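# Cap each colour-banded funnel's outlet section with its matching plug

## Task

The pipes running behind the cover from the funnels may cross, so trace them. Set the red plug on the flat front face of whichever section the red-banded funnel actually drains into, and set the blue plug on the flat front face of the section fed by the blue-banded funnel. Both plugs must stay in place on their own, not held by a gripper. Marbles may be released into the funnels or back into their tray from just above. Nothing except a marble may leave the table, and even losing a marble should be avoided. At the end, open the grippers and move the arms away.

## Robot and tools

Robot: two Franka FR3 arms, left_arm and right_arm, each with a Robotiq 140 mm two-finger gripper and a wrist camera. The arm bases sit in the scene frame at left_arm (+0.048, +0.344, 0) m, quat_wxyz (+1.000, 0, 0, -0.005), and right_arm (+0.057, -0.373, 0) m, quat_wxyz (+0.998, 0, 0, +0.068).

Scene frame: the origin is on the table surface midway between the bases. +x points outward across the table, +z points up, and left_arm is on the +y side. The arm names do not tell you which side of a picture an arm appears on.

execute_actions takes "actions", a list that is empty or holds one item. An empty list moves nothing and just reports the state. {"rows": [...], "steps": n} is a motion: n is 1 to 15 control steps of 1/30 s each, default 15. Each row is used for one step, and if there are fewer rows than steps the final row is repeated. {"steps": n} without rows is a wait of up to 300 steps, counted from the previous result, and your reply time is included in it. The optional "pictures" boolean turns camera images on or off. A refused call does nothing.

Each row is one flat list of 20 numbers that covers both arms, even when only one arm should move. The first 10 are left_arm: seven absolute joint target angles in radians in the order waist, shoulder, upper arm roll, elbow, forearm roll, wrist pitch, wrist roll, then gripper position, force_limit and speed. The last 10 are the same for right_arm. The joint values are target angles, not offsets, and use the same convention as the Joint positions line. Their ranges are: waist -2.744..2.744, shoulder -1.784..1.784, upper arm roll -2.901..2.901, elbow -3.042..-0.152, forearm roll -2.807..2.807, wrist pitch 0.544..4.517, wrist roll -3.016..3.016. A target more than 0.018 rad beyond a range end is refused if it is also further out than the joint's last reported angle. Targets past a joint's true end are clipped, and the result then reports "joint sent to its limit". That line can refer to an earlier action, and its absence does not prove the joint has room left.

Gripper numbers, each from -1 to 1. position is an absolute opening: +1 is fully open (140 mm), the pads touch near -0.8, and -1 closes until something blocks the fingers. force_limit is grip force: about 14 N at -1, 60 N at 0 and 107 N at +1. speed sets finger speed: about 30 mm/s at -1, 140 at 0 and 250 at +1. To leave a gripper unchanged, repeat its previous three values, because a 0 is a real command.

Motion limits: each step, the command sent to a joint stays within a fixed distance of its measured angle. That distance is 0.248 rad for the first four joints, 0.677 for forearm roll, 0.715 for wrist pitch and 1.54 for wrist roll. Targets are also scaled back if they would move the gripper more than 70 mm from where it is. Distant goals therefore take several calls. Between calls the arms keep heading for the last row you sent. They stop once they are nearly still or a step is HELD.

Result lines: each arm's end_effector_position (m) and end_effector_quat_wxyz, both in the scene frame. The reported hand position can be off, more so at long reach. This point lies between the pads when they are closed. The fingers point along the gripper's +z axis and close along its y axis. Fingertips reach about 33 mm past this point when closed and 9 mm when open. As the fingers close, the tips also move about 24 mm further out, so keep that much clearance from surfaces. Joint positions and Joint velocities give one block per arm (rad, rad/s). Joint torques and External joint torques are noisy and offset. object_status: 0 moving, 1 blocked while opening, 2 blocked while closing (a grip), 3 reached the target or pads met (a thin item may still be held). position_measured runs from 3 (open) to 230 (pads touching) and is not linear. To grip, send -1 and wait for status 2. To squeeze harder, raise force_limit and nudge position, for example to -0.98. "joint command not followed" means the clearance check altered the joint targets on some steps. HELD marks steps where your row was not fully sent.

Faults: if joint torque reaches its load limit (waist, shoulder 35; upper arm roll 32; elbow 30; wrist joints 12 N m), or an external force of 40 N acts on the arm, its tool or its load, that arm freezes for 10 s. A held object's weight counts toward these limits. Holding loads heats the motors. A MOTOR HOT warning comes first, and reaching the limit brakes the arm until it cools. Do not let the arms collide or push on each other. Occasional disturbances may tug a held part or nudge loose objects.

zoom_image: camera (cam_high, cam_left_wrist or cam_right_wrist) and region [x0, y0, x1, y1] in image pixels, measured from the top-left corner, at most 504x504. All images are 504x504. read_manual(section="licences") returns licence texts only. finished_scene(scene=current number) ends and grades the scene; this is irreversible.

Advice: look behind or around the cover to find which outlet each funnel feeds. Grip the plugs firmly and set them down gently. Avoid drops, slams, hard pushes, and knocking anything off the table. Release, retract and confirm the plugs are resting before you finish. Move smoothly and efficiently.

Each tool is called after "Emit:" by a JSON object that holds its "name" and its "arguments", one argument or row to a line.

## Session

Emit:
{"name": "execute_actions", "arguments": {
  "actions": []
}}

Scene clock: 0.00 s of 6600.00 s.
left_arm: end_effector_position=(+0.6183, +0.8677, +0.3217) position_measured=3 object_status=3 end_effector_quat_wxyz=(+0.246, +0.617, +0.208, +0.719) | right_arm: end_effector_position=(+0.6474, -0.1297, +0.2335) position_measured=3 object_status=3 end_effector_quat_wxyz=(-0.270, +0.721, -0.476, +0.426)
Joint positions: left_arm=[ 1.13   0.472 -0.03  -1.95  -2.026  1.763  0.281] | right_arm=[-0.339 -0.102  0.683 -2.429 -1.99   2.709  1.923]
Joint velocities: left_arm=[-0.001 -0.     0.001  0.    -0.001  0.     0.   ] | right_arm=[-0.001  0.001 -0.001  0.001 -0.001  0.     0.001]
Joint torques (N m, as the joint torque sensors report them, + toward a larger angle): no reading
External joint torques (N m, as the arm's controller estimates them; a push from outside toward a larger angle lowers the number): no reading

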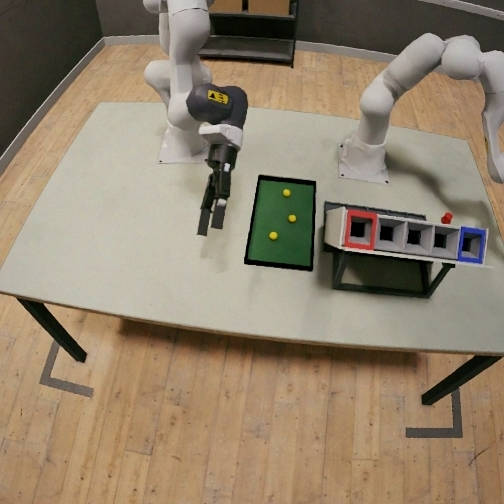

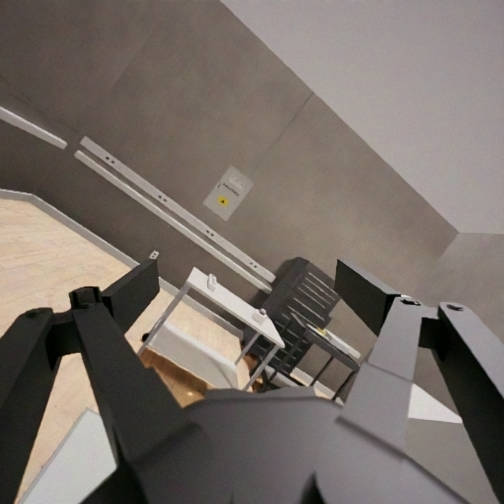

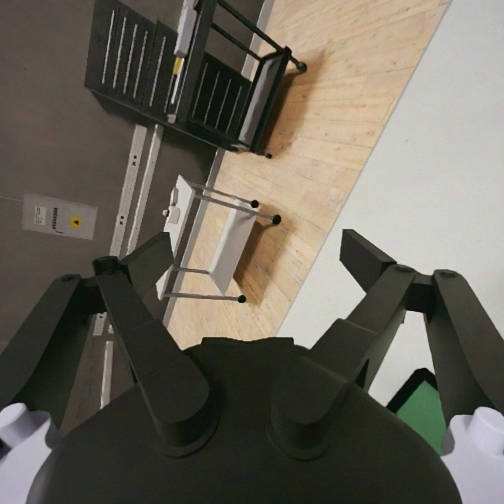

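Emit:
{"name": "zoom_image", "arguments": {
  "camera": "cam_high",
  "region": [230, 140, 504, 320]
}}

Region (230, 140, 504, 320) of cam_high's 504x504 image, scaled by 1.839, with more detail than that image has; it fills the top 331 rows of this view, and the rest is white.

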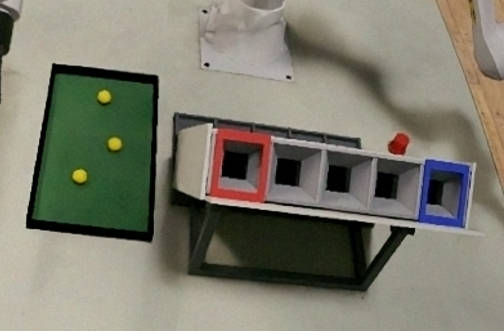

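Emit:
{"name": "execute_actions", "arguments": {
  "actions": [
    {"rows":[[1.13,-0.74,0,-2.14,-2.026,1.763,0.281,1,0,0,-0.339,-0.74,0,-2.14,-1.99,2.709,1.923,1,0,0]],"steps":15}
  ],
  "pictures": false
}}

Emit:
{"name": "execute_actions", "arguments": {
  "actions": [
    {"steps":45}
  ],
  "pictures": false
}}

Emit:
{"name": "execute_actions", "arguments": {
  "actions": [
    {"rows":[[0.3,-0.74,0,-2.14,0,1.40,1.87,1,0,0,-0.339,-0.74,0,-2.14,0,1.40,1.5,1,0,0]],"steps":15}
  ],
  "pictures": false
}}

Emit:
{"name": "execute_actions", "arguments": {
  "actions": [
    {"steps":75}
  ]
}}

Scene clock: 14.33 s of 6600.00 s.
left_arm: end_effector_position=(+0.5606, +0.7867, +0.6100) position_measured=3 object_status=3 end_effector_quat_wxyz=(+0.140, +0.588, +0.065, +0.794) | right_arm: end_effector_position=(+0.7288, -0.2490, +0.5070) position_measured=3 object_status=3 end_effector_quat_wxyz=(-0.339, +0.555, -0.498, +0.574)
Joint positions: left_arm=[ 1.129 -0.095 -0.004 -2.125 -2.026  1.766  0.281] | right_arm=[-0.336 -0.34   0.439 -2.247 -1.99   2.712  1.923]
Joint velocities: left_arm=[ 0.002 -1.027  0.004 -0.015 -0.    -0.001 -0.   ] | right_arm=[-0.03  -0.545 -0.526  0.262  0.    -0.005  0.   ]
Joint torques (N m, as the joint torque sensors report them, + toward a larger angle): left_arm=[  0.04 -22.78  -0.19  23.55  -1.76  -2.12   0.08] | right_arm=[  1.48 -15.1   -3.17  21.51   0.51  -1.16   0.11]
External joint torques (N m, as the arm's controller estimates them; a push from outside toward a larger angle lowers the number): left_arm=[ 0.01 -1.02 -0.44  1.13 -0.05 -0.18  0.04] | right_arm=[ 0.29 -1.18 -1.44 -0.28 -0.01 -0.16  0.15]
Steps of this call (steps 1 to 90: nothing new was sent; then 10.83 s passed at rest; steps 91 to 105: all 15 steps of this action). Readings (joint positions | what the end effector reports):
91: left_arm=[1.129 0.440 -0.025 -1.994 -2.027 1.764 0.281] | right_arm=[-0.335 -0.109 0.673 -2.423 -1.990 2.711 1.923] | left_arm position_measured=3 object_status=3 | right_arm position_measured=3 object_status=3
92: left_arm=[1.128 0.394 -0.020 -2.038 -2.026 1.765 0.281] | right_arm=[-0.334 -0.122 0.659 -2.411 -1.990 2.712 1.923] | left_arm position_measured=3 object_status=3 | right_arm position_measured=3 object_status=3
94: left_arm=[1.129 0.310 -0.013 -2.078 -2.026 1.766 0.281] | right_arm=[-0.334 -0.152 0.628 -2.380 -1.990 2.712 1.923] | left_arm position_measured=3 object_status=3 | right_arm position_measured=3 object_status=3
98: left_arm=[1.129 0.156 -0.007 -2.107 -2.026 1.766 0.281] | right_arm=[-0.335 -0.217 0.563 -2.322 -1.990 2.712 1.923] | left_arm position_measured=3 object_status=3 | right_arm position_measured=3 object_status=3
105: the state above

Scene clock: 15.83 s of 6600.00 s.
left_arm: end_effector_position=(+0.4333, +0.5272, +0.9228) position_measured=3 object_status=3 end_effector_quat_wxyz=(-0.023, +0.489, -0.180, +0.853) | right_arm: end_effector_position=(+0.5651, -0.5271, +0.8477) position_measured=3 object_status=3 end_effector_quat_wxyz=(-0.386, +0.256, -0.521, +0.717)
Joint positions: left_arm=[ 1.129 -0.742 -0.002 -2.139 -2.026  1.762  0.281] | right_arm=[-0.34  -0.742  0.002 -2.138 -1.99   2.708  1.923]
Joint velocities: left_arm=[ 0.    -0.001 -0.    -0.    -0.     0.001 -0.002] | right_arm=[-0.    -0.002  0.    -0.    -0.     0.    -0.001]
Joint torques (N m, as the joint torque sensors report them, + toward a larger angle): left_arm=[ 0.63 -2.96  1.75 24.27 -2.03 -0.78  0.05] | right_arm=[ 0.16 -3.23 -1.09 21.04  0.71 -1.27  0.17]
External joint torques (N m, as the arm's controller estimates them; a push from outside toward a larger angle lowers the number): left_arm=[ 0.63  2.22  0.43  1.58 -0.06  0.15  0.04] | right_arm=[ 0.17  2.52 -0.44 -2.18 -0.06  0.22  0.22]
Steps of this call (steps 1 to 45: the robot went on to your last target). Readings (joint positions | what the end effector reports):
1: left_arm=[1.129 -0.130 -0.004 -2.126 -2.026 1.766 0.281] | right_arm=[-0.336 -0.359 0.420 -2.239 -1.990 2.712 1.923] | left_arm position_measured=3 object_status=3 | right_arm position_measured=3 object_status=3
2: left_arm=[1.129 -0.165 -0.004 -2.127 -2.026 1.766 0.281] | right_arm=[-0.336 -0.378 0.402 -2.231 -1.990 2.712 1.923] | left_arm position_measured=3 object_status=3 | right_arm position_measured=3 object_status=3
4: left_arm=[1.129 -0.234 -0.004 -2.129 -2.026 1.766 0.281] | right_arm=[-0.336 -0.416 0.363 -2.218 -1.990 2.712 1.923] | left_arm position_measured=3 object_status=3 | right_arm position_measured=3 object_status=3
8: left_arm=[1.129 -0.372 -0.004 -2.131 -2.026 1.766 0.281] | right_arm=[-0.337 -0.494 0.285 -2.196 -1.990 2.711 1.923] | left_arm position_measured=3 object_status=3 | right_arm position_measured=3 object_status=3
45: the state above
All arms were judged still, so your last target was given up. Only a new action makes them travel on or press farther. Fingers that are still opening or closing keep moving.

Scene clock: 16.33 s of 6600.00 s.
left_arm: end_effector_position=(+0.4880, +0.3566, +0.7330) position_measured=3 object_status=3 end_effector_quat_wxyz=(-0.091, +0.501, -0.575, +0.640) | right_arm: end_effector_position=(+0.4768, -0.6677, +0.7587) position_measured=3 object_status=3 end_effector_quat_wxyz=(+0.299, +0.020, +0.745, -0.596)
Joint positions: left_arm=[ 0.825 -0.742  0.002 -2.138 -1.401  1.582  0.817] | right_arm=[-0.338 -0.741  0.003 -2.14  -1.311  2.171  1.775]
Joint velocities: left_arm=[-0.655 -0.001 -0.029 -0.006  1.31  -0.3    0.967] | right_arm=[-0.001 -0.    -0.004 -0.001  1.144 -0.945 -0.211]
Joint torques (N m, as the joint torque sensors report them, + toward a larger angle): left_arm=[ 0.37 -3.65  1.87 24.11 -1.47  0.83  0.52] | right_arm=[ 0.86 -4.83  1.15 21.74  0.33  0.84 -0.18]
External joint torques (N m, as the arm's controller estimates them; a push from outside toward a larger angle lowers the number): left_arm=[-2.36  1.34 -0.69  1.41  1.17 -0.56  0.56] | right_arm=[ 0.72  0.69  0.77 -1.23  0.97 -0.49 -0.12]
Steps of this call (steps 1 to 15: all 15 steps of this action). Readings (joint positions | what the end effector reports):
1: left_arm=[1.115 -0.742 0.004 -2.138 -1.992 1.750 0.317] | right_arm=[-0.339 -0.741 0.003 -2.140 -1.944 2.673 1.910] | left_arm position_measured=3 object_status=3 | right_arm position_measured=3 object_status=3
2: left_arm=[1.098 -0.742 0.005 -2.138 -1.954 1.737 0.355] | right_arm=[-0.339 -0.741 0.003 -2.140 -1.896 2.635 1.898] | left_arm position_measured=3 object_status=3 | right_arm position_measured=3 object_status=3
4: left_arm=[1.060 -0.742 0.005 -2.138 -1.877 1.709 0.430] | right_arm=[-0.339 -0.741 0.003 -2.140 -1.800 2.559 1.874] | left_arm position_measured=3 object_status=3 | right_arm position_measured=3 object_status=3
8: left_arm=[0.980 -0.742 0.004 -2.138 -1.715 1.658 0.575] | right_arm=[-0.339 -0.741 0.003 -2.140 -1.616 2.413 1.833] | left_arm position_measured=3 object_status=3 | right_arm position_measured=3 object_status=3
15: the state above

Scene clock: 18.83 s of 6600.00 s.
left_arm: end_effector_position=(+0.3364, +0.4291, +0.4509) position_measured=3 object_status=3 end_effector_quat_wxyz=(+0.003, +0.002, +1.000, -0.001) | right_arm: end_effector_position=(+0.3520, -0.4343, +0.4509) position_measured=3 object_status=3 end_effector_quat_wxyz=(+0.002, +0.068, +0.998, -0.002)
Joint positions: left_arm=[ 0.302 -0.742 -0.002 -2.14  -0.004  1.403  1.865] | right_arm=[-0.339 -0.741  0.002 -2.139 -0.003  1.403  1.505]
Joint velocities: left_arm=[ 0.001 -0.     0.    -0.002 -0.001  0.     0.004] | right_arm=[ 0.001 -0.001 -0.    -0.    -0.001  0.    -0.002]
Joint torques (N m, as the joint torque sensors report them, + toward a larger angle): left_arm=[-2.35 -3.3   0.62 23.11  1.57  2.04  0.35] | right_arm=[ 1.01 -3.24 -0.26 21.28  1.49  2.21 -0.04]
External joint torques (N m, as the arm's controller estimates them; a push from outside toward a larger angle lowers the number): left_arm=[-2.34  1.4   1.25  0.92  0.76 -0.38  0.35] | right_arm=[ 1.    1.56  0.39 -1.    0.69 -0.22 -0.04]
Steps of this call (steps 1 to 75: the robot went on to your last target). Readings (joint positions | what the end effector reports):
1: left_arm=[0.801 -0.742 0.002 -2.138 -1.352 1.572 0.850] | right_arm=[-0.338 -0.741 0.003 -2.140 -1.270 2.138 1.768] | left_arm position_measured=3 object_status=3 | right_arm position_measured=3 object_status=3
2: left_arm=[0.776 -0.742 0.002 -2.138 -1.302 1.563 0.883] | right_arm=[-0.338 -0.741 0.003 -2.140 -1.228 2.105 1.761] | left_arm position_measured=3 object_status=3 | right_arm position_measured=3 object_status=3
4: left_arm=[0.725 -0.742 0.002 -2.138 -1.198 1.545 0.948] | right_arm=[-0.338 -0.741 0.003 -2.139 -1.145 2.041 1.748] | left_arm position_measured=3 object_status=3 | right_arm position_measured=3 object_status=3
8: left_arm=[0.612 -0.742 0.001 -2.139 -0.971 1.513 1.076] | right_arm=[-0.338 -0.741 0.003 -2.139 -0.969 1.923 1.722] | left_arm position_measured=3 object_status=3 | right_arm position_measured=3 object_status=3
75: the state above
All arms were judged still, so your last target was given up. Only a new action makes them travel on or press farther. Fingers that are still opening or closing keep moving.

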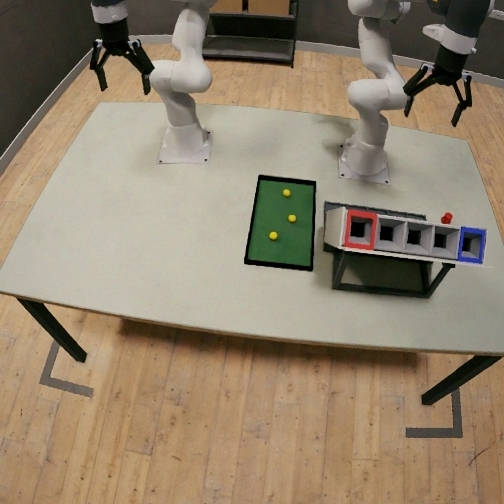

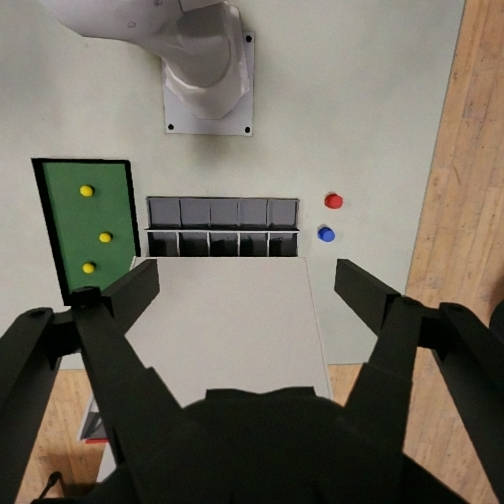

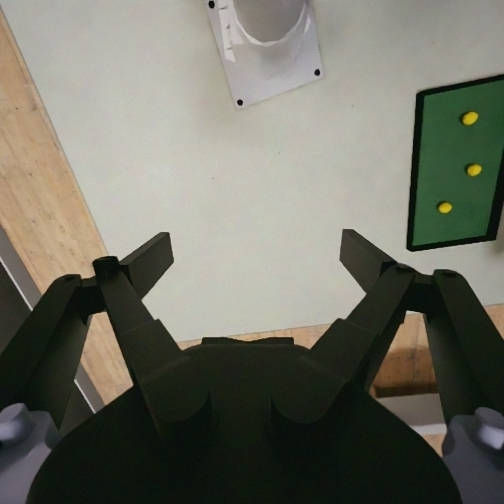

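Emit:
{"name": "execute_actions", "arguments": {
  "actions": [
    {"rows":[[-0.688,-0.74,0,-2.14,0,1.40,0.873,1,0,0,-0.9,-0.74,0,-2.14,0,1.40,1.5,1,0,0]],"steps":15}
  ],
  "pictures": false
}}

Emit:
{"name": "execute_actions", "arguments": {
  "actions": [
    {"steps":25}
  ]
}}

Emit:
{"name": "execute_actions", "arguments": {
  "actions": [
    {"rows":[[-0.688,-0.199,0,-2.348,0,2.149,0.873,1,0,0,-0.9,-0.74,0,-2.14,0,1.40,1.5,1,0,0]],"steps":15}
  ],
  "pictures": false
}}

Emit:
{"name": "execute_actions", "arguments": {
  "actions": [
    {"steps":40}
  ]
}}

Scene clock: 35.40 s of 6600.00 s.
left_arm: end_effector_position=(+0.2831, +0.1564, +0.4502) position_measured=3 object_status=3 end_effector_quat_wxyz=(+0.003, +0.095, +0.995, +0.002) | right_arm: end_effector_position=(+0.2745, -0.5816, +0.4503) position_measured=3 object_status=3 end_effector_quat_wxyz=(+0.001, +0.341, +0.940, +0.000)
Joint positions: left_arm=[-0.653 -0.74  -0.009 -2.14  -0.001  1.403  1.09 ] | right_arm=[-0.897 -0.739 -0.004 -2.139 -0.001  1.402  1.504]
Joint velocities: left_arm=[-0.488 -0.001 -0.     0.001  0.    -0.    -0.705] | right_arm=[-0.027  0.     0.017 -0.001 -0.001 -0.    -0.   ]
Joint torques (N m, as the joint torque sensors report them, + toward a larger angle): left_arm=[ 3.33 -4.17  4.67 23.97  0.88  2.04 -0.25] | right_arm=[-0.86 -4.64  2.22 21.6   0.99  2.31 -0.12]
External joint torques (N m, as the arm's controller estimates them; a push from outside toward a larger angle lowers the number): left_arm=[-1.46  0.83 -1.24  1.82 -0.94 -0.34 -0.25] | right_arm=[-0.99  0.11  2.72 -0.61  0.14 -0.1  -0.11]
Steps of this call (steps 1 to 90: nothing new was sent; then 13.07 s passed at rest; steps 91 to 105: all 15 steps of this action). Readings (joint positions | what the end effector reports):
91: left_arm=[0.242 -0.742 0.014 -2.140 0.001 1.403 1.773] | right_arm=[-0.396 -0.741 0.015 -2.139 0.002 1.402 1.504] | left_arm position_measured=3 object_status=3 | right_arm position_measured=3 object_status=3
92: left_arm=[0.173 -0.742 0.015 -2.140 0.002 1.403 1.690] | right_arm=[-0.465 -0.741 0.015 -2.139 0.002 1.402 1.504] | left_arm position_measured=3 object_status=3 | right_arm position_measured=3 object_status=3
94: left_arm=[0.031 -0.741 0.009 -2.140 0.002 1.403 1.547] | right_arm=[-0.607 -0.740 0.009 -2.139 0.002 1.402 1.504] | left_arm position_measured=3 object_status=3 | right_arm position_measured=3 object_status=3
98: left_arm=[-0.261 -0.740 0.003 -2.140 0.001 1.403 1.326] | right_arm=[-0.841 -0.739 -0.005 -2.139 -0.001 1.402 1.504] | left_arm position_measured=3 object_status=3 | right_arm position_measured=3 object_status=3
105: the state above

Scene clock: 36.23 s of 6600.00 s.
left_arm: end_effector_position=(+0.2783, +0.1506, +0.4502) position_measured=3 object_status=3 end_effector_quat_wxyz=(+0.001, +0.009, +1.000, -0.001) | right_arm: end_effector_position=(+0.2744, -0.5817, +0.4503) position_measured=3 object_status=3 end_effector_quat_wxyz=(+0.001, +0.342, +0.940, -0.000)
Joint positions: left_arm=[-0.686 -0.74  -0.002 -2.14  -0.001  1.402  0.891] | right_arm=[-0.899 -0.739 -0.002 -2.139 -0.001  1.402  1.504]
Joint velocities: left_arm=[-0.001 -0.    -0.001  0.     0.    -0.    -0.046] | right_arm=[ 0.001  0.002 -0.    -0.002  0.    -0.    -0.   ]
Joint torques (N m, as the joint torque sensors report them, + toward a larger angle): left_arm=[-1.94 -3.41  0.21 23.72  0.85  2.1  -0.11] | right_arm=[-1.09 -4.43  1.72 20.89  1.    2.34 -0.01]
External joint torques (N m, as the arm's controller estimates them; a push from outside toward a larger angle lowers the number): left_arm=[-1.93  1.42  0.79  1.41  0.06 -0.36 -0.11] | right_arm=[-1.12  0.21  2.28 -1.27  0.19 -0.07 -0.01]
Steps of this call (steps 1 to 25: the robot went on to your last target). Readings (joint positions | what the end effector reports):
1: left_arm=[-0.665 -0.740 -0.009 -2.140 -0.001 1.403 1.068] | right_arm=[-0.897 -0.739 -0.003 -2.139 -0.001 1.402 1.504] | left_arm position_measured=3 object_status=3 | right_arm position_measured=3 object_status=3
2: left_arm=[-0.673 -0.740 -0.008 -2.140 -0.001 1.403 1.048] | right_arm=[-0.898 -0.739 -0.003 -2.139 -0.001 1.402 1.504] | left_arm position_measured=3 object_status=3 | right_arm position_measured=3 object_status=3
4: left_arm=[-0.681 -0.740 -0.005 -2.140 -0.001 1.403 1.015] | right_arm=[-0.898 -0.739 -0.002 -2.139 -0.001 1.402 1.504] | left_arm position_measured=3 object_status=3 | right_arm position_measured=3 object_status=3
8: left_arm=[-0.685 -0.740 -0.002 -2.140 -0.001 1.403 0.966] | right_arm=[-0.898 -0.739 -0.002 -2.139 -0.001 1.402 1.504] | left_arm position_measured=3 object_status=3 | right_arm position_measured=3 object_status=3
25: the state above

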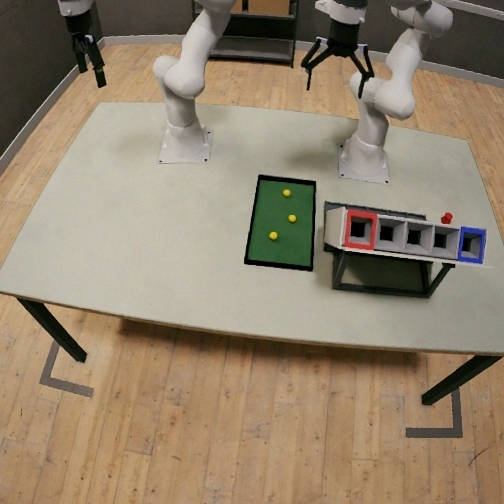

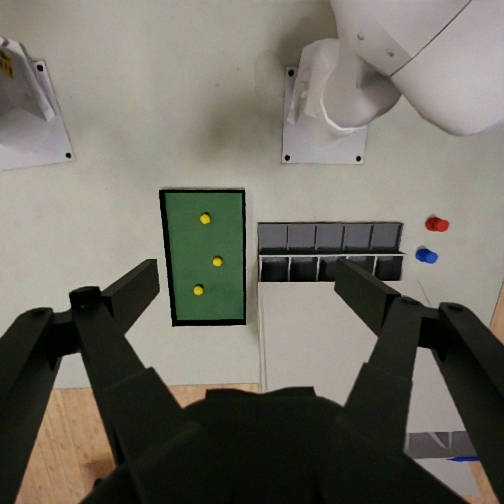

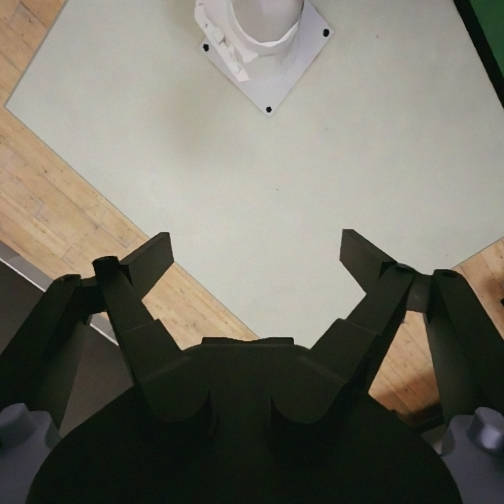

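Scene clock: 36.73 s of 6600.00 s.
left_arm: end_effector_position=(+0.3771, +0.0679, +0.2275) position_measured=3 object_status=3 end_effector_quat_wxyz=(-0.037, +0.006, +0.999, +0.031) | right_arm: end_effector_position=(+0.2744, -0.5817, +0.4503) position_measured=3 object_status=3 end_effector_quat_wxyz=(+0.001, +0.342, +0.940, -0.000)
Joint positions: left_arm=[-0.686 -0.271 -0.002 -2.328 -0.001  1.961  0.885] | right_arm=[-0.899 -0.739 -0.002 -2.139 -0.001  1.402  1.504]
Joint velocities: left_arm=[-0.     1.1   -0.001 -0.298  0.     1.119 -0.029] | right_arm=[-0.     0.    -0.001 -0.001  0.     0.    -0.   ]
Joint torques (N m, as the joint torque sensors report them, + toward a larger angle): left_arm=[ -1.61 -32.64   0.13  28.14   0.78   2.79  -0.02] | right_arm=[-0.61 -5.1   2.69 21.03  0.89  2.29 -0.13]
External joint torques (N m, as the arm's controller estimates them; a push from outside toward a larger angle lowers the number): left_arm=[-1.58  1.61  0.36  0.79  0.1   0.73 -0.04] | right_arm=[-0.56 -0.34  3.38 -1.2   0.1  -0.13 -0.13]
Steps of this call (steps 1 to 15: all 15 steps of this action). Readings (joint positions | what the end effector reports):
1: left_arm=[-0.686 -0.734 -0.002 -2.149 -0.001 1.437 0.891] | right_arm=[-0.899 -0.739 -0.002 -2.139 -0.001 1.402 1.504] | left_arm position_measured=3 object_status=3 | right_arm position_measured=3 object_status=3
2: left_arm=[-0.686 -0.717 -0.002 -2.163 -0.001 1.477 0.891] | right_arm=[-0.899 -0.739 -0.002 -2.139 -0.001 1.402 1.504] | left_arm position_measured=3 object_status=3 | right_arm position_measured=3 object_status=3
4: left_arm=[-0.686 -0.670 -0.002 -2.197 -0.001 1.555 0.890] | right_arm=[-0.899 -0.739 -0.002 -2.139 -0.001 1.402 1.504] | left_arm position_measured=3 object_status=3 | right_arm position_measured=3 object_status=3
8: left_arm=[-0.686 -0.548 -0.002 -2.257 -0.001 1.707 0.889] | right_arm=[-0.899 -0.739 -0.002 -2.139 -0.001 1.402 1.504] | left_arm position_measured=3 object_status=3 | right_arm position_measured=3 object_status=3
15: the state above

Scene clock: 38.07 s of 6600.00 s.
left_arm: end_effector_position=(+0.4089, +0.0413, +0.1981) position_measured=3 object_status=3 end_effector_quat_wxyz=(-0.002, +0.002, +1.000, +0.002) | right_arm: end_effector_position=(+0.2744, -0.5817, +0.4502) position_measured=3 object_status=3 end_effector_quat_wxyz=(+0.001, +0.342, +0.940, -0.000)
Joint positions: left_arm=[-0.686 -0.197 -0.002 -2.349 -0.001  2.146  0.877] | right_arm=[-0.899 -0.739 -0.002 -2.139 -0.001  1.402  1.504]
Joint velocities: left_arm=[-0.001 -0.    -0.     0.001  0.001  0.001 -0.001] | right_arm=[ 0.    -0.    -0.     0.     0.002  0.     0.001]
Joint torques (N m, as the joint torque sensors report them, + toward a larger angle): left_arm=[ -1.47 -25.58   0.82  25.83   0.76   2.77  -0.01] | right_arm=[-0.03 -4.7   2.1  21.43  0.82  2.26 -0.01]
External joint torques (N m, as the arm's controller estimates them; a push from outside toward a larger angle lowers the number): left_arm=[-1.39 -1.31  1.08  2.45  0.09  0.33 -0.01] | right_arm=[-0.06  0.15  2.64 -0.85  0.   -0.17 -0.01]
Steps of this call (steps 1 to 30: the robot went on to your last target; steps 31 to 40: nothing new was sent). Readings (joint positions | what the end effector reports):
1: left_arm=[-0.686 -0.240 -0.002 -2.338 -0.001 1.994 0.884] | right_arm=[-0.899 -0.739 -0.002 -2.139 -0.001 1.402 1.504] | left_arm position_measured=3 object_status=3 | right_arm position_measured=3 object_status=3
2: left_arm=[-0.686 -0.218 -0.002 -2.346 -0.001 2.020 0.883] | right_arm=[-0.899 -0.739 -0.002 -2.139 -0.001 1.402 1.504] | left_arm position_measured=3 object_status=3 | right_arm position_measured=3 object_status=3
4: left_arm=[-0.686 -0.198 -0.002 -2.353 -0.001 2.059 0.882] | right_arm=[-0.899 -0.739 -0.002 -2.139 -0.001 1.402 1.504] | left_arm position_measured=3 object_status=3 | right_arm position_measured=3 object_status=3
8: left_arm=[-0.686 -0.196 -0.002 -2.351 -0.001 2.107 0.880] | right_arm=[-0.899 -0.739 -0.002 -2.139 -0.001 1.402 1.504] | left_arm position_measured=3 object_status=3 | right_arm position_measured=3 object_status=3
40: the state above
All arms were judged still, so your last target was given up. Only a new action makes them travel on or press farther. Fingers that are still opening or closing keep moving.

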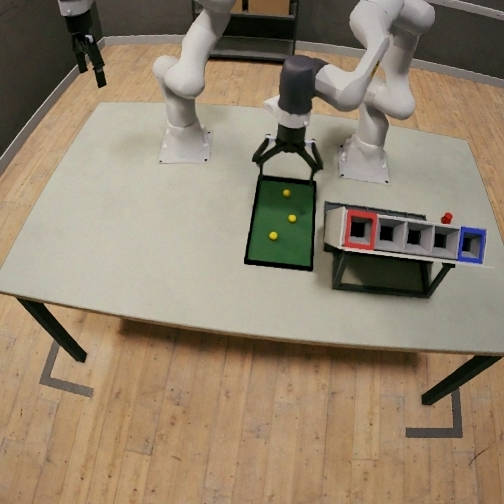

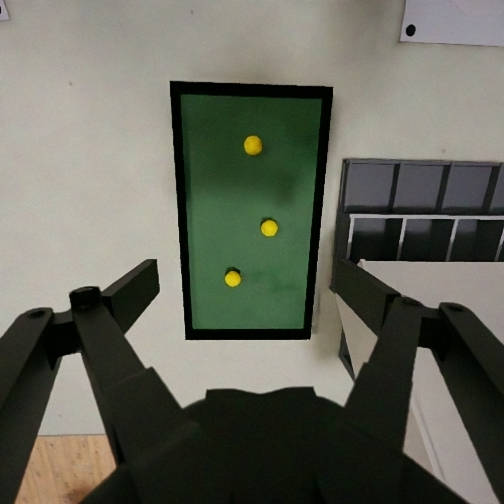

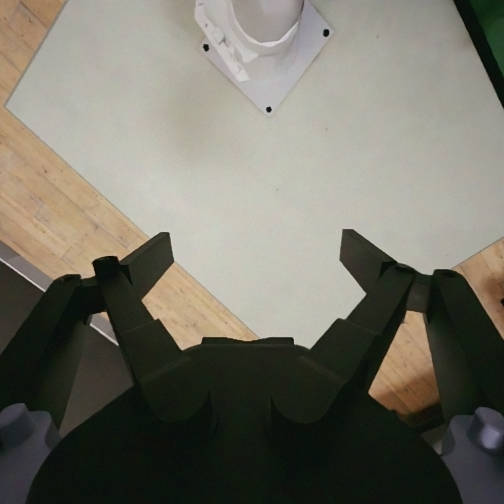

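Emit:
{"name": "execute_actions", "arguments": {
  "actions": [
    {"rows":[[-0.669,-0.112,0,-2.577,0,2.465,0.892,-0.1,-0.5,0,-0.9,-0.74,0,-2.14,0,1.40,1.5,1,0,0]],"steps":15}
  ],
  "pictures": false
}}

Emit:
{"name": "execute_actions", "arguments": {
  "actions": [
    {"steps":25}
  ]
}}

Scene clock: 48.13 s of 6600.00 s.
left_arm: end_effector_position=(+0.3821, +0.0723, +0.0868) position_measured=108 object_status=0 end_effector_quat_wxyz=(-0.010, -0.002, +1.000, +0.008) | right_arm: end_effector_position=(+0.2743, -0.5817, +0.4502) position_measured=3 object_status=3 end_effector_quat_wxyz=(+0.001, +0.342, +0.940, -0.000)
Joint positions: left_arm=[-0.671 -0.11  -0.001 -2.578 -0.001  2.441  0.886] | right_arm=[-0.899 -0.739 -0.002 -2.139 -0.001  1.402  1.504]
Joint velocities: left_arm=[ 0.001 -0.004  0.     0.001 -0.     0.13   0.007] | right_arm=[ 0.002 -0.    -0.001 -0.001 -0.     0.    -0.   ]
Joint torques (N m, as the joint torque sensors report them, + toward a larger angle): left_arm=[  1.75 -25.34  -0.15  22.1    0.55   2.83   0.32] | right_arm=[-0.68 -4.22  1.42 20.92  0.97  2.24 -0.09]
External joint torques (N m, as the arm's controller estimates them; a push from outside toward a larger angle lowers the number): left_arm=[ 1.74 -1.64 -0.06  2.34  0.05  0.55  0.32] | right_arm=[-0.73  0.53  1.97 -1.28  0.15 -0.18 -0.09]
Steps of this call (steps 1 to 90: nothing new was sent; then 6.57 s passed at rest; steps 91 to 105: all 15 steps of this action). Readings (joint positions | what the end effector reports):
91: left_arm=[-0.685 -0.197 -0.002 -2.373 -0.001 2.184 0.877] | right_arm=[-0.899 -0.739 -0.002 -2.139 -0.001 1.402 1.504] | left_arm position_measured=3 object_status=0 | right_arm position_measured=3 object_status=3
92: left_arm=[-0.682 -0.188 -0.002 -2.410 -0.001 2.219 0.878] | right_arm=[-0.899 -0.739 -0.002 -2.139 -0.001 1.402 1.504] | left_arm position_measured=10 object_status=0 | right_arm position_measured=3 object_status=3
94: left_arm=[-0.677 -0.154 -0.002 -2.489 -0.001 2.291 0.880] | right_arm=[-0.899 -0.739 -0.002 -2.139 -0.001 1.402 1.504] | left_arm position_measured=25 object_status=0 | right_arm position_measured=3 object_status=3
98: left_arm=[-0.672 -0.107 -0.001 -2.573 -0.001 2.378 0.883] | right_arm=[-0.899 -0.739 -0.002 -2.139 -0.001 1.402 1.504] | left_arm position_measured=55 object_status=0 | right_arm position_measured=3 object_status=3
105: the state above

Scene clock: 48.97 s of 6600.00 s.
left_arm: end_effector_position=(+0.3874, +0.0681, +0.0886) position_measured=141 object_status=3 end_effector_quat_wxyz=(-0.002, -0.001, +1.000, +0.002) | right_arm: end_effector_position=(+0.2743, -0.5817, +0.4502) position_measured=3 object_status=3 end_effector_quat_wxyz=(+0.001, +0.342, +0.940, -0.000)
Joint positions: left_arm=[-0.671 -0.11  -0.001 -2.578 -0.001  2.462  0.888] | right_arm=[-0.899 -0.739 -0.002 -2.139 -0.001  1.402  1.504]
Joint velocities: left_arm=[-0.    -0.001 -0.    -0.001  0.001  0.001 -0.   ] | right_arm=[-0.001 -0.    -0.001 -0.001 -0.    -0.     0.001]
Joint torques (N m, as the joint torque sensors report them, + toward a larger angle): left_arm=[  1.72 -25.81  -0.45  22.6    0.58   2.85   0.36] | right_arm=[-0.29 -4.79  2.   21.38  0.95  2.31 -0.04]
External joint torques (N m, as the arm's controller estimates them; a push from outside toward a larger angle lowers the number): left_arm=[ 1.74 -1.63 -0.34  2.39  0.08  0.41  0.36] | right_arm=[-0.27  0.1   2.62 -0.95  0.15 -0.12 -0.04]
Steps of this call (steps 1 to 25: the robot went on to your last target). Readings (joint positions | what the end effector reports):
1: left_arm=[-0.671 -0.110 -0.001 -2.578 -0.001 2.445 0.886] | right_arm=[-0.899 -0.739 -0.002 -2.139 -0.001 1.402 1.504] | left_arm position_measured=116 object_status=0 | right_arm position_measured=3 object_status=3
2: left_arm=[-0.671 -0.110 -0.001 -2.578 -0.001 2.448 0.886] | right_arm=[-0.899 -0.739 -0.002 -2.139 -0.001 1.402 1.504] | left_arm position_measured=123 object_status=0 | right_arm position_measured=3 object_status=3
4: left_arm=[-0.671 -0.110 -0.001 -2.578 -0.001 2.453 0.886] | right_arm=[-0.899 -0.739 -0.002 -2.139 -0.001 1.402 1.504] | left_arm position_measured=139 object_status=0 | right_arm position_measured=3 object_status=3
8: left_arm=[-0.671 -0.110 -0.001 -2.578 -0.001 2.458 0.887] | right_arm=[-0.899 -0.739 -0.002 -2.139 -0.001 1.402 1.504] | left_arm position_measured=141 object_status=0 | right_arm position_measured=3 object_status=3
25: the state above

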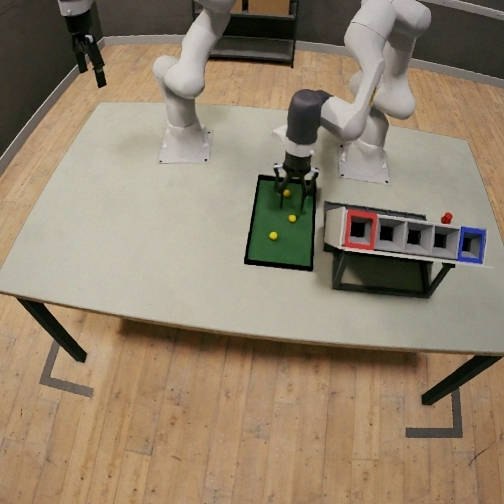

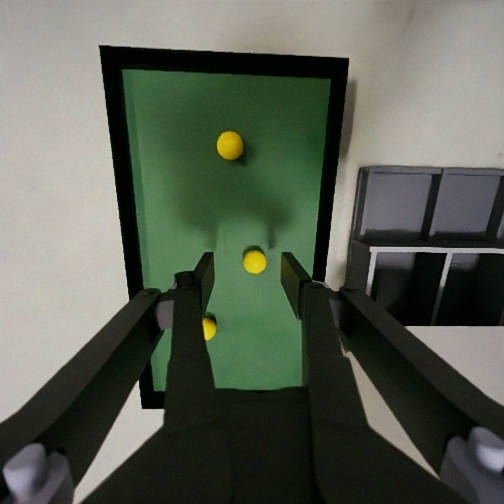

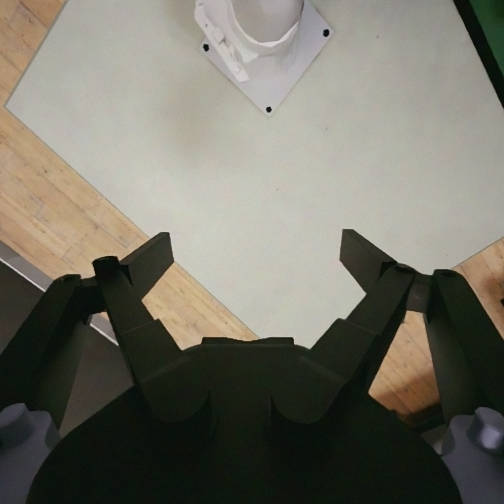

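Emit:
{"name": "execute_actions", "arguments": {
  "actions": [
    {"rows":[[-0.654,-0.08,0,-2.585,0,2.51,0.907,-0.1,-0.5,0,-0.9,-0.74,0,-2.14,0,1.40,1.5,1,0,0],[-0.654,-0.08,0,-2.585,0,2.51,0.907,-0.1,-0.5,0,-0.9,-0.74,0,-2.14,0,1.40,1.5,1,0,0],[-0.654,-0.08,0,-2.585,0,2.51,0.907,-0.1,-0.5,0,-0.9,-0.74,0,-2.14,0,1.40,1.5,1,0,0],[-0.654,-0.05,0,-2.593,0,2.55,0.907,-0.1,-0.5,0,-0.9,-0.74,0,-2.14,0,1.40,1.5,1,0,0],[-0.654,-0.05,0,-2.593,0,2.55,0.907,-0.1,-0.5,0,-0.9,-0.74,0,-2.14,0,1.40,1.5,1,0,0],[-0.654,-0.05,0,-2.593,0,2.55,0.907,-0.1,-0.5,0,-0.9,-0.74,0,-2.14,0,1.40,1.5,1,0,0],[-0.654,-0.02,0,-2.6,0,2.58,0.907,-0.1,-0.5,0,-0.9,-0.74,0,-2.14,0,1.40,1.5,1,0,0]],"steps":15}
  ],
  "pictures": false
}}

Emit:
{"name": "execute_actions", "arguments": {
  "actions": [
    {"steps":15}
  ]
}}

Scene clock: 58.73 s of 6600.00 s.
left_arm: end_effector_position=(+0.3887, +0.0754, +0.0503) position_measured=141 object_status=3 end_effector_quat_wxyz=(-0.005, -0.002, +1.000, +0.004) | right_arm: end_effector_position=(+0.2743, -0.5817, +0.4502) position_measured=3 object_status=3 end_effector_quat_wxyz=(+0.001, +0.342, +0.940, -0.000)
Joint positions: left_arm=[-0.656 -0.021 -0.001 -2.6   -0.001  2.565  0.9  ] | right_arm=[-0.899 -0.739 -0.002 -2.139 -0.001  1.402  1.504]
Joint velocities: left_arm=[ 0.001  0.    -0.001 -0.001  0.     0.072  0.009] | right_arm=[-0.    -0.002  0.001 -0.     0.001  0.001  0.001]
Joint torques (N m, as the joint torque sensors report them, + toward a larger angle): left_arm=[  1.1  -24.29   0.19  20.65   0.53   2.93   0.43] | right_arm=[-1.05 -5.03  2.43 21.31  0.96  2.26 -0.1 ]
External joint torques (N m, as the arm's controller estimates them; a push from outside toward a larger angle lowers the number): left_arm=[1.16 1.21 0.27 2.18 0.1  0.57 0.43] | right_arm=[-1.07 -0.12  2.99 -1.    0.14 -0.17 -0.1 ]
Steps of this call (steps 1 to 15: the robot went on to your last target; steps 16 to 90: nothing new was sent; then 6.27 s passed at rest; steps 91 to 105: all 15 steps of this action). Readings (joint positions | what the end effector reports):
91: left_arm=[-0.668 -0.106 -0.002 -2.578 -0.001 2.470 0.890] | right_arm=[-0.899 -0.739 -0.002 -2.139 -0.001 1.402 1.504] | left_arm position_measured=141 object_status=3 | right_arm position_measured=3 object_status=3
92: left_arm=[-0.664 -0.099 -0.002 -2.578 -0.001 2.478 0.891] | right_arm=[-0.899 -0.739 -0.002 -2.139 -0.001 1.402 1.504] | left_arm position_measured=141 object_status=3 | right_arm position_measured=3 object_status=3
94: left_arm=[-0.659 -0.083 -0.001 -2.582 -0.001 2.494 0.893] | right_arm=[-0.899 -0.739 -0.002 -2.139 -0.001 1.402 1.504] | left_arm position_measured=141 object_status=3 | right_arm position_measured=3 object_status=3
98: left_arm=[-0.656 -0.043 -0.001 -2.593 -0.001 2.533 0.897] | right_arm=[-0.899 -0.739 -0.002 -2.139 -0.001 1.402 1.504] | left_arm position_measured=141 object_status=3 | right_arm position_measured=3 object_status=3
105: the state above

Scene clock: 59.23 s of 6600.00 s.
left_arm: end_effector_position=(+0.3916, +0.0732, +0.0513) position_measured=141 object_status=3 end_effector_quat_wxyz=(-0.001, -0.001, +1.000, +0.000) | right_arm: end_effector_position=(+0.2743, -0.5817, +0.4502) position_measured=3 object_status=3 end_effector_quat_wxyz=(+0.001, +0.342, +0.940, -0.000)
Joint positions: left_arm=[-0.656 -0.021 -0.001 -2.6   -0.001  2.577  0.902] | right_arm=[-0.899 -0.739 -0.002 -2.139 -0.001  1.402  1.504]
Joint velocities: left_arm=[ 0.002 -0.    -0.001 -0.001  0.002  0.003  0.001] | right_arm=[-0.    -0.001 -0.001  0.001  0.001  0.    -0.001]
Joint torques (N m, as the joint torque sensors report them, + toward a larger angle): left_arm=[  0.6  -24.82   0.28  21.17   0.43   2.95   0.33] | right_arm=[-0.45 -4.57  1.93 21.56  0.97  2.34 -0.01]
External joint torques (N m, as the arm's controller estimates them; a push from outside toward a larger angle lowers the number): left_arm=[0.57 0.86 0.27 2.53 0.01 0.52 0.33] | right_arm=[-0.46  0.22  2.52 -0.69  0.16 -0.08 -0.01]
Steps of this call (steps 1 to 15: the robot went on to your last target). Readings (joint positions | what the end effector reports):
1: left_arm=[-0.656 -0.021 -0.001 -2.600 -0.001 2.568 0.900] | right_arm=[-0.899 -0.739 -0.002 -2.139 -0.001 1.402 1.504] | left_arm position_measured=141 object_status=3 | right_arm position_measured=3 object_status=3
2: left_arm=[-0.656 -0.021 -0.001 -2.600 -0.001 2.569 0.901] | right_arm=[-0.899 -0.739 -0.002 -2.139 -0.001 1.402 1.504] | left_arm position_measured=141 object_status=3 | right_arm position_measured=3 object_status=3
4: left_arm=[-0.656 -0.021 -0.001 -2.600 -0.001 2.572 0.901] | right_arm=[-0.899 -0.739 -0.002 -2.139 -0.001 1.402 1.504] | left_arm position_measured=141 object_status=3 | right_arm position_measured=3 object_status=3
8: left_arm=[-0.656 -0.021 -0.001 -2.600 -0.001 2.575 0.902] | right_arm=[-0.899 -0.739 -0.002 -2.139 -0.001 1.402 1.504] | left_arm position_measured=141 object_status=3 | right_arm position_measured=3 object_status=3
15: the state above

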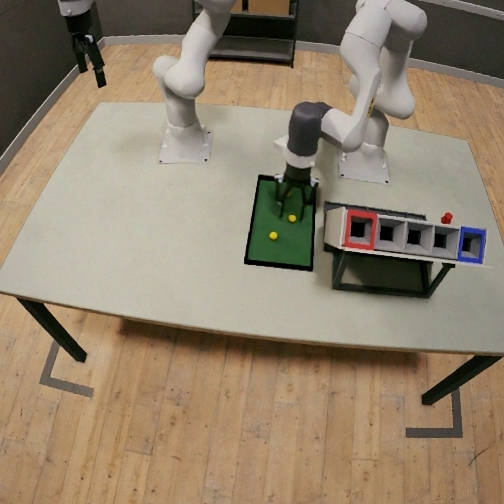

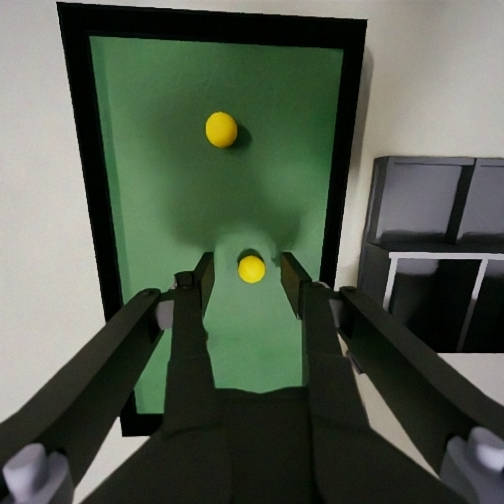

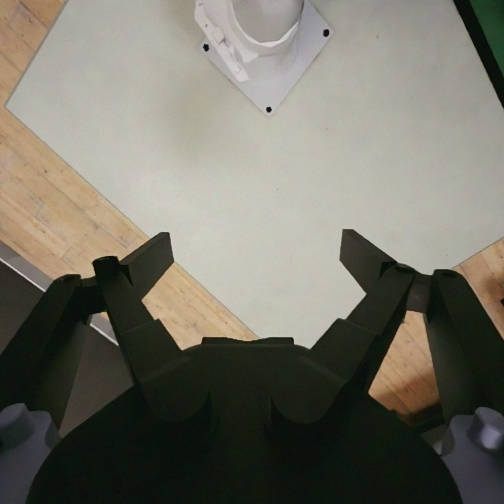

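Emit:
{"name": "execute_actions", "arguments": {
  "actions": [
    {"rows":[[-0.65,0.003,0,-2.6,0,2.603,0.907,-0.1,-0.5,0,-0.9,-0.74,0,-2.14,0,1.40,1.5,1,0,0]],"steps":12}
  ],
  "pictures": false
}}

Emit:
{"name": "execute_actions", "arguments": {
  "actions": [
    {"rows":[[-0.65,0.003,0,-2.6,0,2.603,0.907,-1,-0.5,-0.3,-0.9,-0.74,0,-2.14,0,1.40,1.5,1,0,0]],"steps":15}
  ],
  "pictures": false
}}

Emit:
{"name": "execute_actions", "arguments": {
  "actions": [
    {"steps":10}
  ]
}}

Scene clock: 62.93 s of 6600.00 s.
left_arm: end_effector_position=(+0.3932, +0.0741, +0.0435) position_measured=141 object_status=3 end_effector_quat_wxyz=(-0.001, -0.003, +1.000, +0.001) | right_arm: end_effector_position=(+0.2743, -0.5817, +0.4502) position_measured=3 object_status=3 end_effector_quat_wxyz=(+0.001, +0.342, +0.940, -0.000)
Joint positions: left_arm=[-0.652  0.001 -0.001 -2.6   -0.001  2.598  0.903] | right_arm=[-0.899 -0.739 -0.002 -2.139 -0.001  1.402  1.504]
Joint velocities: left_arm=[ 0.    -0.    -0.    -0.001 -0.001  0.013 -0.001] | right_arm=[-0.002 -0.    -0.     0.     0.001  0.001 -0.   ]
Joint torques (N m, as the joint torque sensors report them, + toward a larger angle): left_arm=[  1.02 -25.25  -0.05  20.35   0.45   2.81   0.33] | right_arm=[-0.84 -4.86  1.32 21.31  0.96  2.31 -0.07]
External joint torques (N m, as the arm's controller estimates them; a push from outside toward a larger angle lowers the number): left_arm=[ 1.    0.93 -0.07  1.98  0.05  0.38  0.33] | right_arm=[-0.8  -0.13  1.97 -0.94  0.16 -0.12 -0.07]
Steps of this call (steps 1 to 15: the robot went on to your last target; steps 16 to 90: nothing new was sent; then 0.30 s passed at rest; steps 91 to 102: all 12 steps of this action). Readings (joint positions | what the end effector reports):
91: left_arm=[-0.655 -0.018 -0.001 -2.599 -0.001 2.582 0.903] | right_arm=[-0.899 -0.739 -0.002 -2.139 -0.001 1.402 1.504] | left_arm position_measured=141 object_status=3 | right_arm position_measured=3 object_status=3
92: left_arm=[-0.654 -0.012 -0.001 -2.599 -0.001 2.585 0.903] | right_arm=[-0.899 -0.739 -0.002 -2.139 -0.001 1.402 1.504] | left_arm position_measured=141 object_status=3 | right_arm position_measured=3 object_status=3
94: left_arm=[-0.653 -0.004 -0.001 -2.599 -0.001 2.590 0.903] | right_arm=[-0.899 -0.739 -0.002 -2.139 -0.001 1.402 1.504] | left_arm position_measured=141 object_status=3 | right_arm position_measured=3 object_status=3
98: left_arm=[-0.652 0.001 -0.001 -2.600 -0.001 2.595 0.903] | right_arm=[-0.899 -0.739 -0.002 -2.139 -0.001 1.402 1.504] | left_arm position_measured=141 object_status=3 | right_arm position_measured=3 object_status=3
102: the state above

Scene clock: 63.43 s of 6600.00 s.
left_arm: end_effector_position=(+0.3937, +0.0738, +0.0437) position_measured=197 object_status=0 end_effector_quat_wxyz=(-0.000, -0.003, +1.000, +0.000) | right_arm: end_effector_position=(+0.2743, -0.5817, +0.4502) position_measured=3 object_status=3 end_effector_quat_wxyz=(+0.001, +0.342, +0.940, -0.000)
Joint positions: left_arm=[-0.652  0.001 -0.001 -2.6   -0.001  2.6    0.903] | right_arm=[-0.899 -0.739 -0.002 -2.139 -0.001  1.402  1.504]
Joint velocities: left_arm=[ 0.    -0.002  0.001  0.    -0.001 -0.     0.001] | right_arm=[-0.001  0.    -0.    -0.     0.     0.001  0.   ]
Joint torques (N m, as the joint torque sensors report them, + toward a larger angle): left_arm=[  0.65 -24.83   0.13  19.76   0.43   2.76   0.24] | right_arm=[-1.02 -4.94  1.98 21.14  0.93  2.34  0.08]
External joint torques (N m, as the arm's controller estimates them; a push from outside toward a larger angle lowers the number): left_arm=[0.61 1.4  0.08 1.39 0.02 0.32 0.24] | right_arm=[-0.99 -0.25  2.6  -1.08  0.13 -0.08  0.08]
Steps of this call (steps 1 to 15: all 15 steps of this action). Readings (joint positions | what the end effector reports):
1: left_arm=[-0.652 0.001 -0.001 -2.600 -0.001 2.598 0.903] | right_arm=[-0.899 -0.739 -0.002 -2.139 -0.001 1.402 1.504] | left_arm position_measured=141 object_status=0 | right_arm position_measured=3 object_status=3
2: left_arm=[-0.652 0.001 -0.001 -2.600 -0.001 2.599 0.903] | right_arm=[-0.899 -0.739 -0.002 -2.139 -0.001 1.402 1.504] | left_arm position_measured=146 object_status=0 | right_arm position_measured=3 object_status=3
4: left_arm=[-0.652 0.001 -0.001 -2.600 -0.001 2.599 0.903] | right_arm=[-0.899 -0.739 -0.002 -2.139 -0.001 1.402 1.504] | left_arm position_measured=158 object_status=0 | right_arm position_measured=3 object_status=3
8: left_arm=[-0.652 0.001 -0.001 -2.600 -0.001 2.600 0.903] | right_arm=[-0.899 -0.739 -0.002 -2.139 -0.001 1.402 1.504] | left_arm position_measured=181 object_status=0 | right_arm position_measured=3 object_status=3
15: the state above

Scene clock: 63.77 s of 6600.00 s.
left_arm: end_effector_position=(+0.3937, +0.0738, +0.0437) position_measured=197 object_status=2 end_effector_quat_wxyz=(-0.000, -0.003, +1.000, -0.000) | right_arm: end_effector_position=(+0.2743, -0.5817, +0.4502) position_measured=3 object_status=3 end_effector_quat_wxyz=(+0.001, +0.342, +0.940, -0.000)
Joint positions: left_arm=[-0.652  0.001 -0.001 -2.6   -0.001  2.6    0.903] | right_arm=[-0.899 -0.739 -0.002 -2.139 -0.001  1.402  1.504]
Joint velocities: left_arm=[-0.     0.001 -0.001 -0.001  0.001  0.    -0.   ] | right_arm=[-0.     0.     0.    -0.001  0.    -0.    -0.001]
Joint torques (N m, as the joint torque sensors report them, + toward a larger angle): left_arm=[  1.29 -24.96  -0.73  20.6    0.42   2.81   0.3 ] | right_arm=[-0.85 -5.1   1.69 21.16  0.97  2.38 -0.01]
External joint torques (N m, as the arm's controller estimates them; a push from outside toward a larger angle lowers the number): left_arm=[ 1.32  1.15 -0.7   2.27  0.01  0.37  0.3 ] | right_arm=[-0.82 -0.36  2.32 -1.04  0.17 -0.04 -0.01]
Steps of this call (steps 1 to 10: the robot went on to your last target). Readings (joint positions | what the end effector reports):
1: left_arm=[-0.652 0.001 -0.001 -2.600 -0.001 2.600 0.903] | right_arm=[-0.899 -0.739 -0.002 -2.139 -0.001 1.402 1.504] | left_arm position_measured=197 object_status=2 | right_arm position_measured=3 object_status=3
2: left_arm=[-0.652 0.001 -0.001 -2.600 -0.001 2.600 0.903] | right_arm=[-0.899 -0.739 -0.002 -2.139 -0.001 1.402 1.504] | left_arm position_measured=197 object_status=2 | right_arm position_measured=3 object_status=3
4: left_arm=[-0.652 0.001 -0.001 -2.600 -0.001 2.600 0.903] | right_arm=[-0.899 -0.739 -0.002 -2.139 -0.001 1.402 1.504] | left_arm position_measured=197 object_status=2 | right_arm position_measured=3 object_status=3
8: left_arm=[-0.652 0.001 -0.001 -2.600 -0.001 2.600 0.903] | right_arm=[-0.899 -0.739 -0.002 -2.139 -0.001 1.402 1.504] | left_arm position_measured=197 object_status=2 | right_arm position_measured=3 object_status=3
10: the state above

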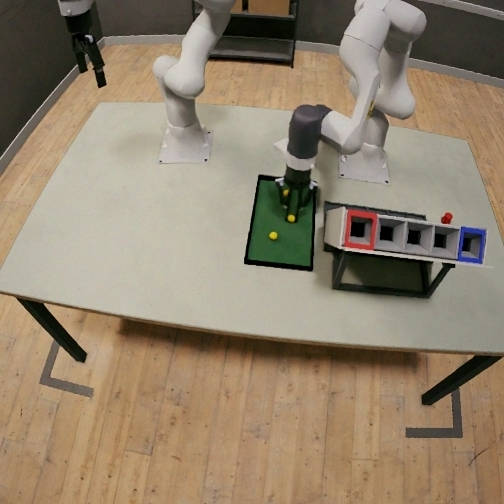

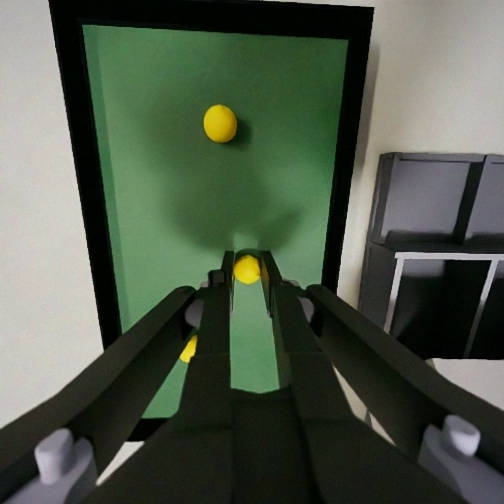

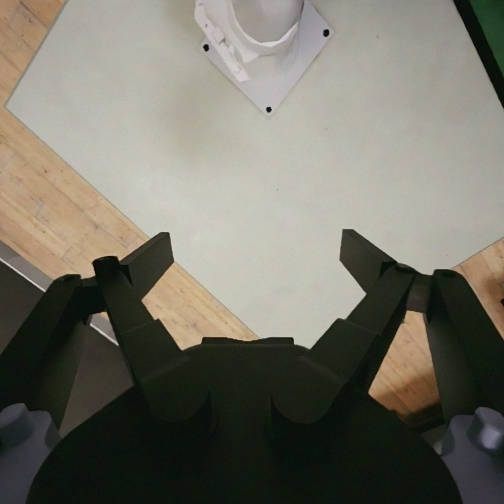

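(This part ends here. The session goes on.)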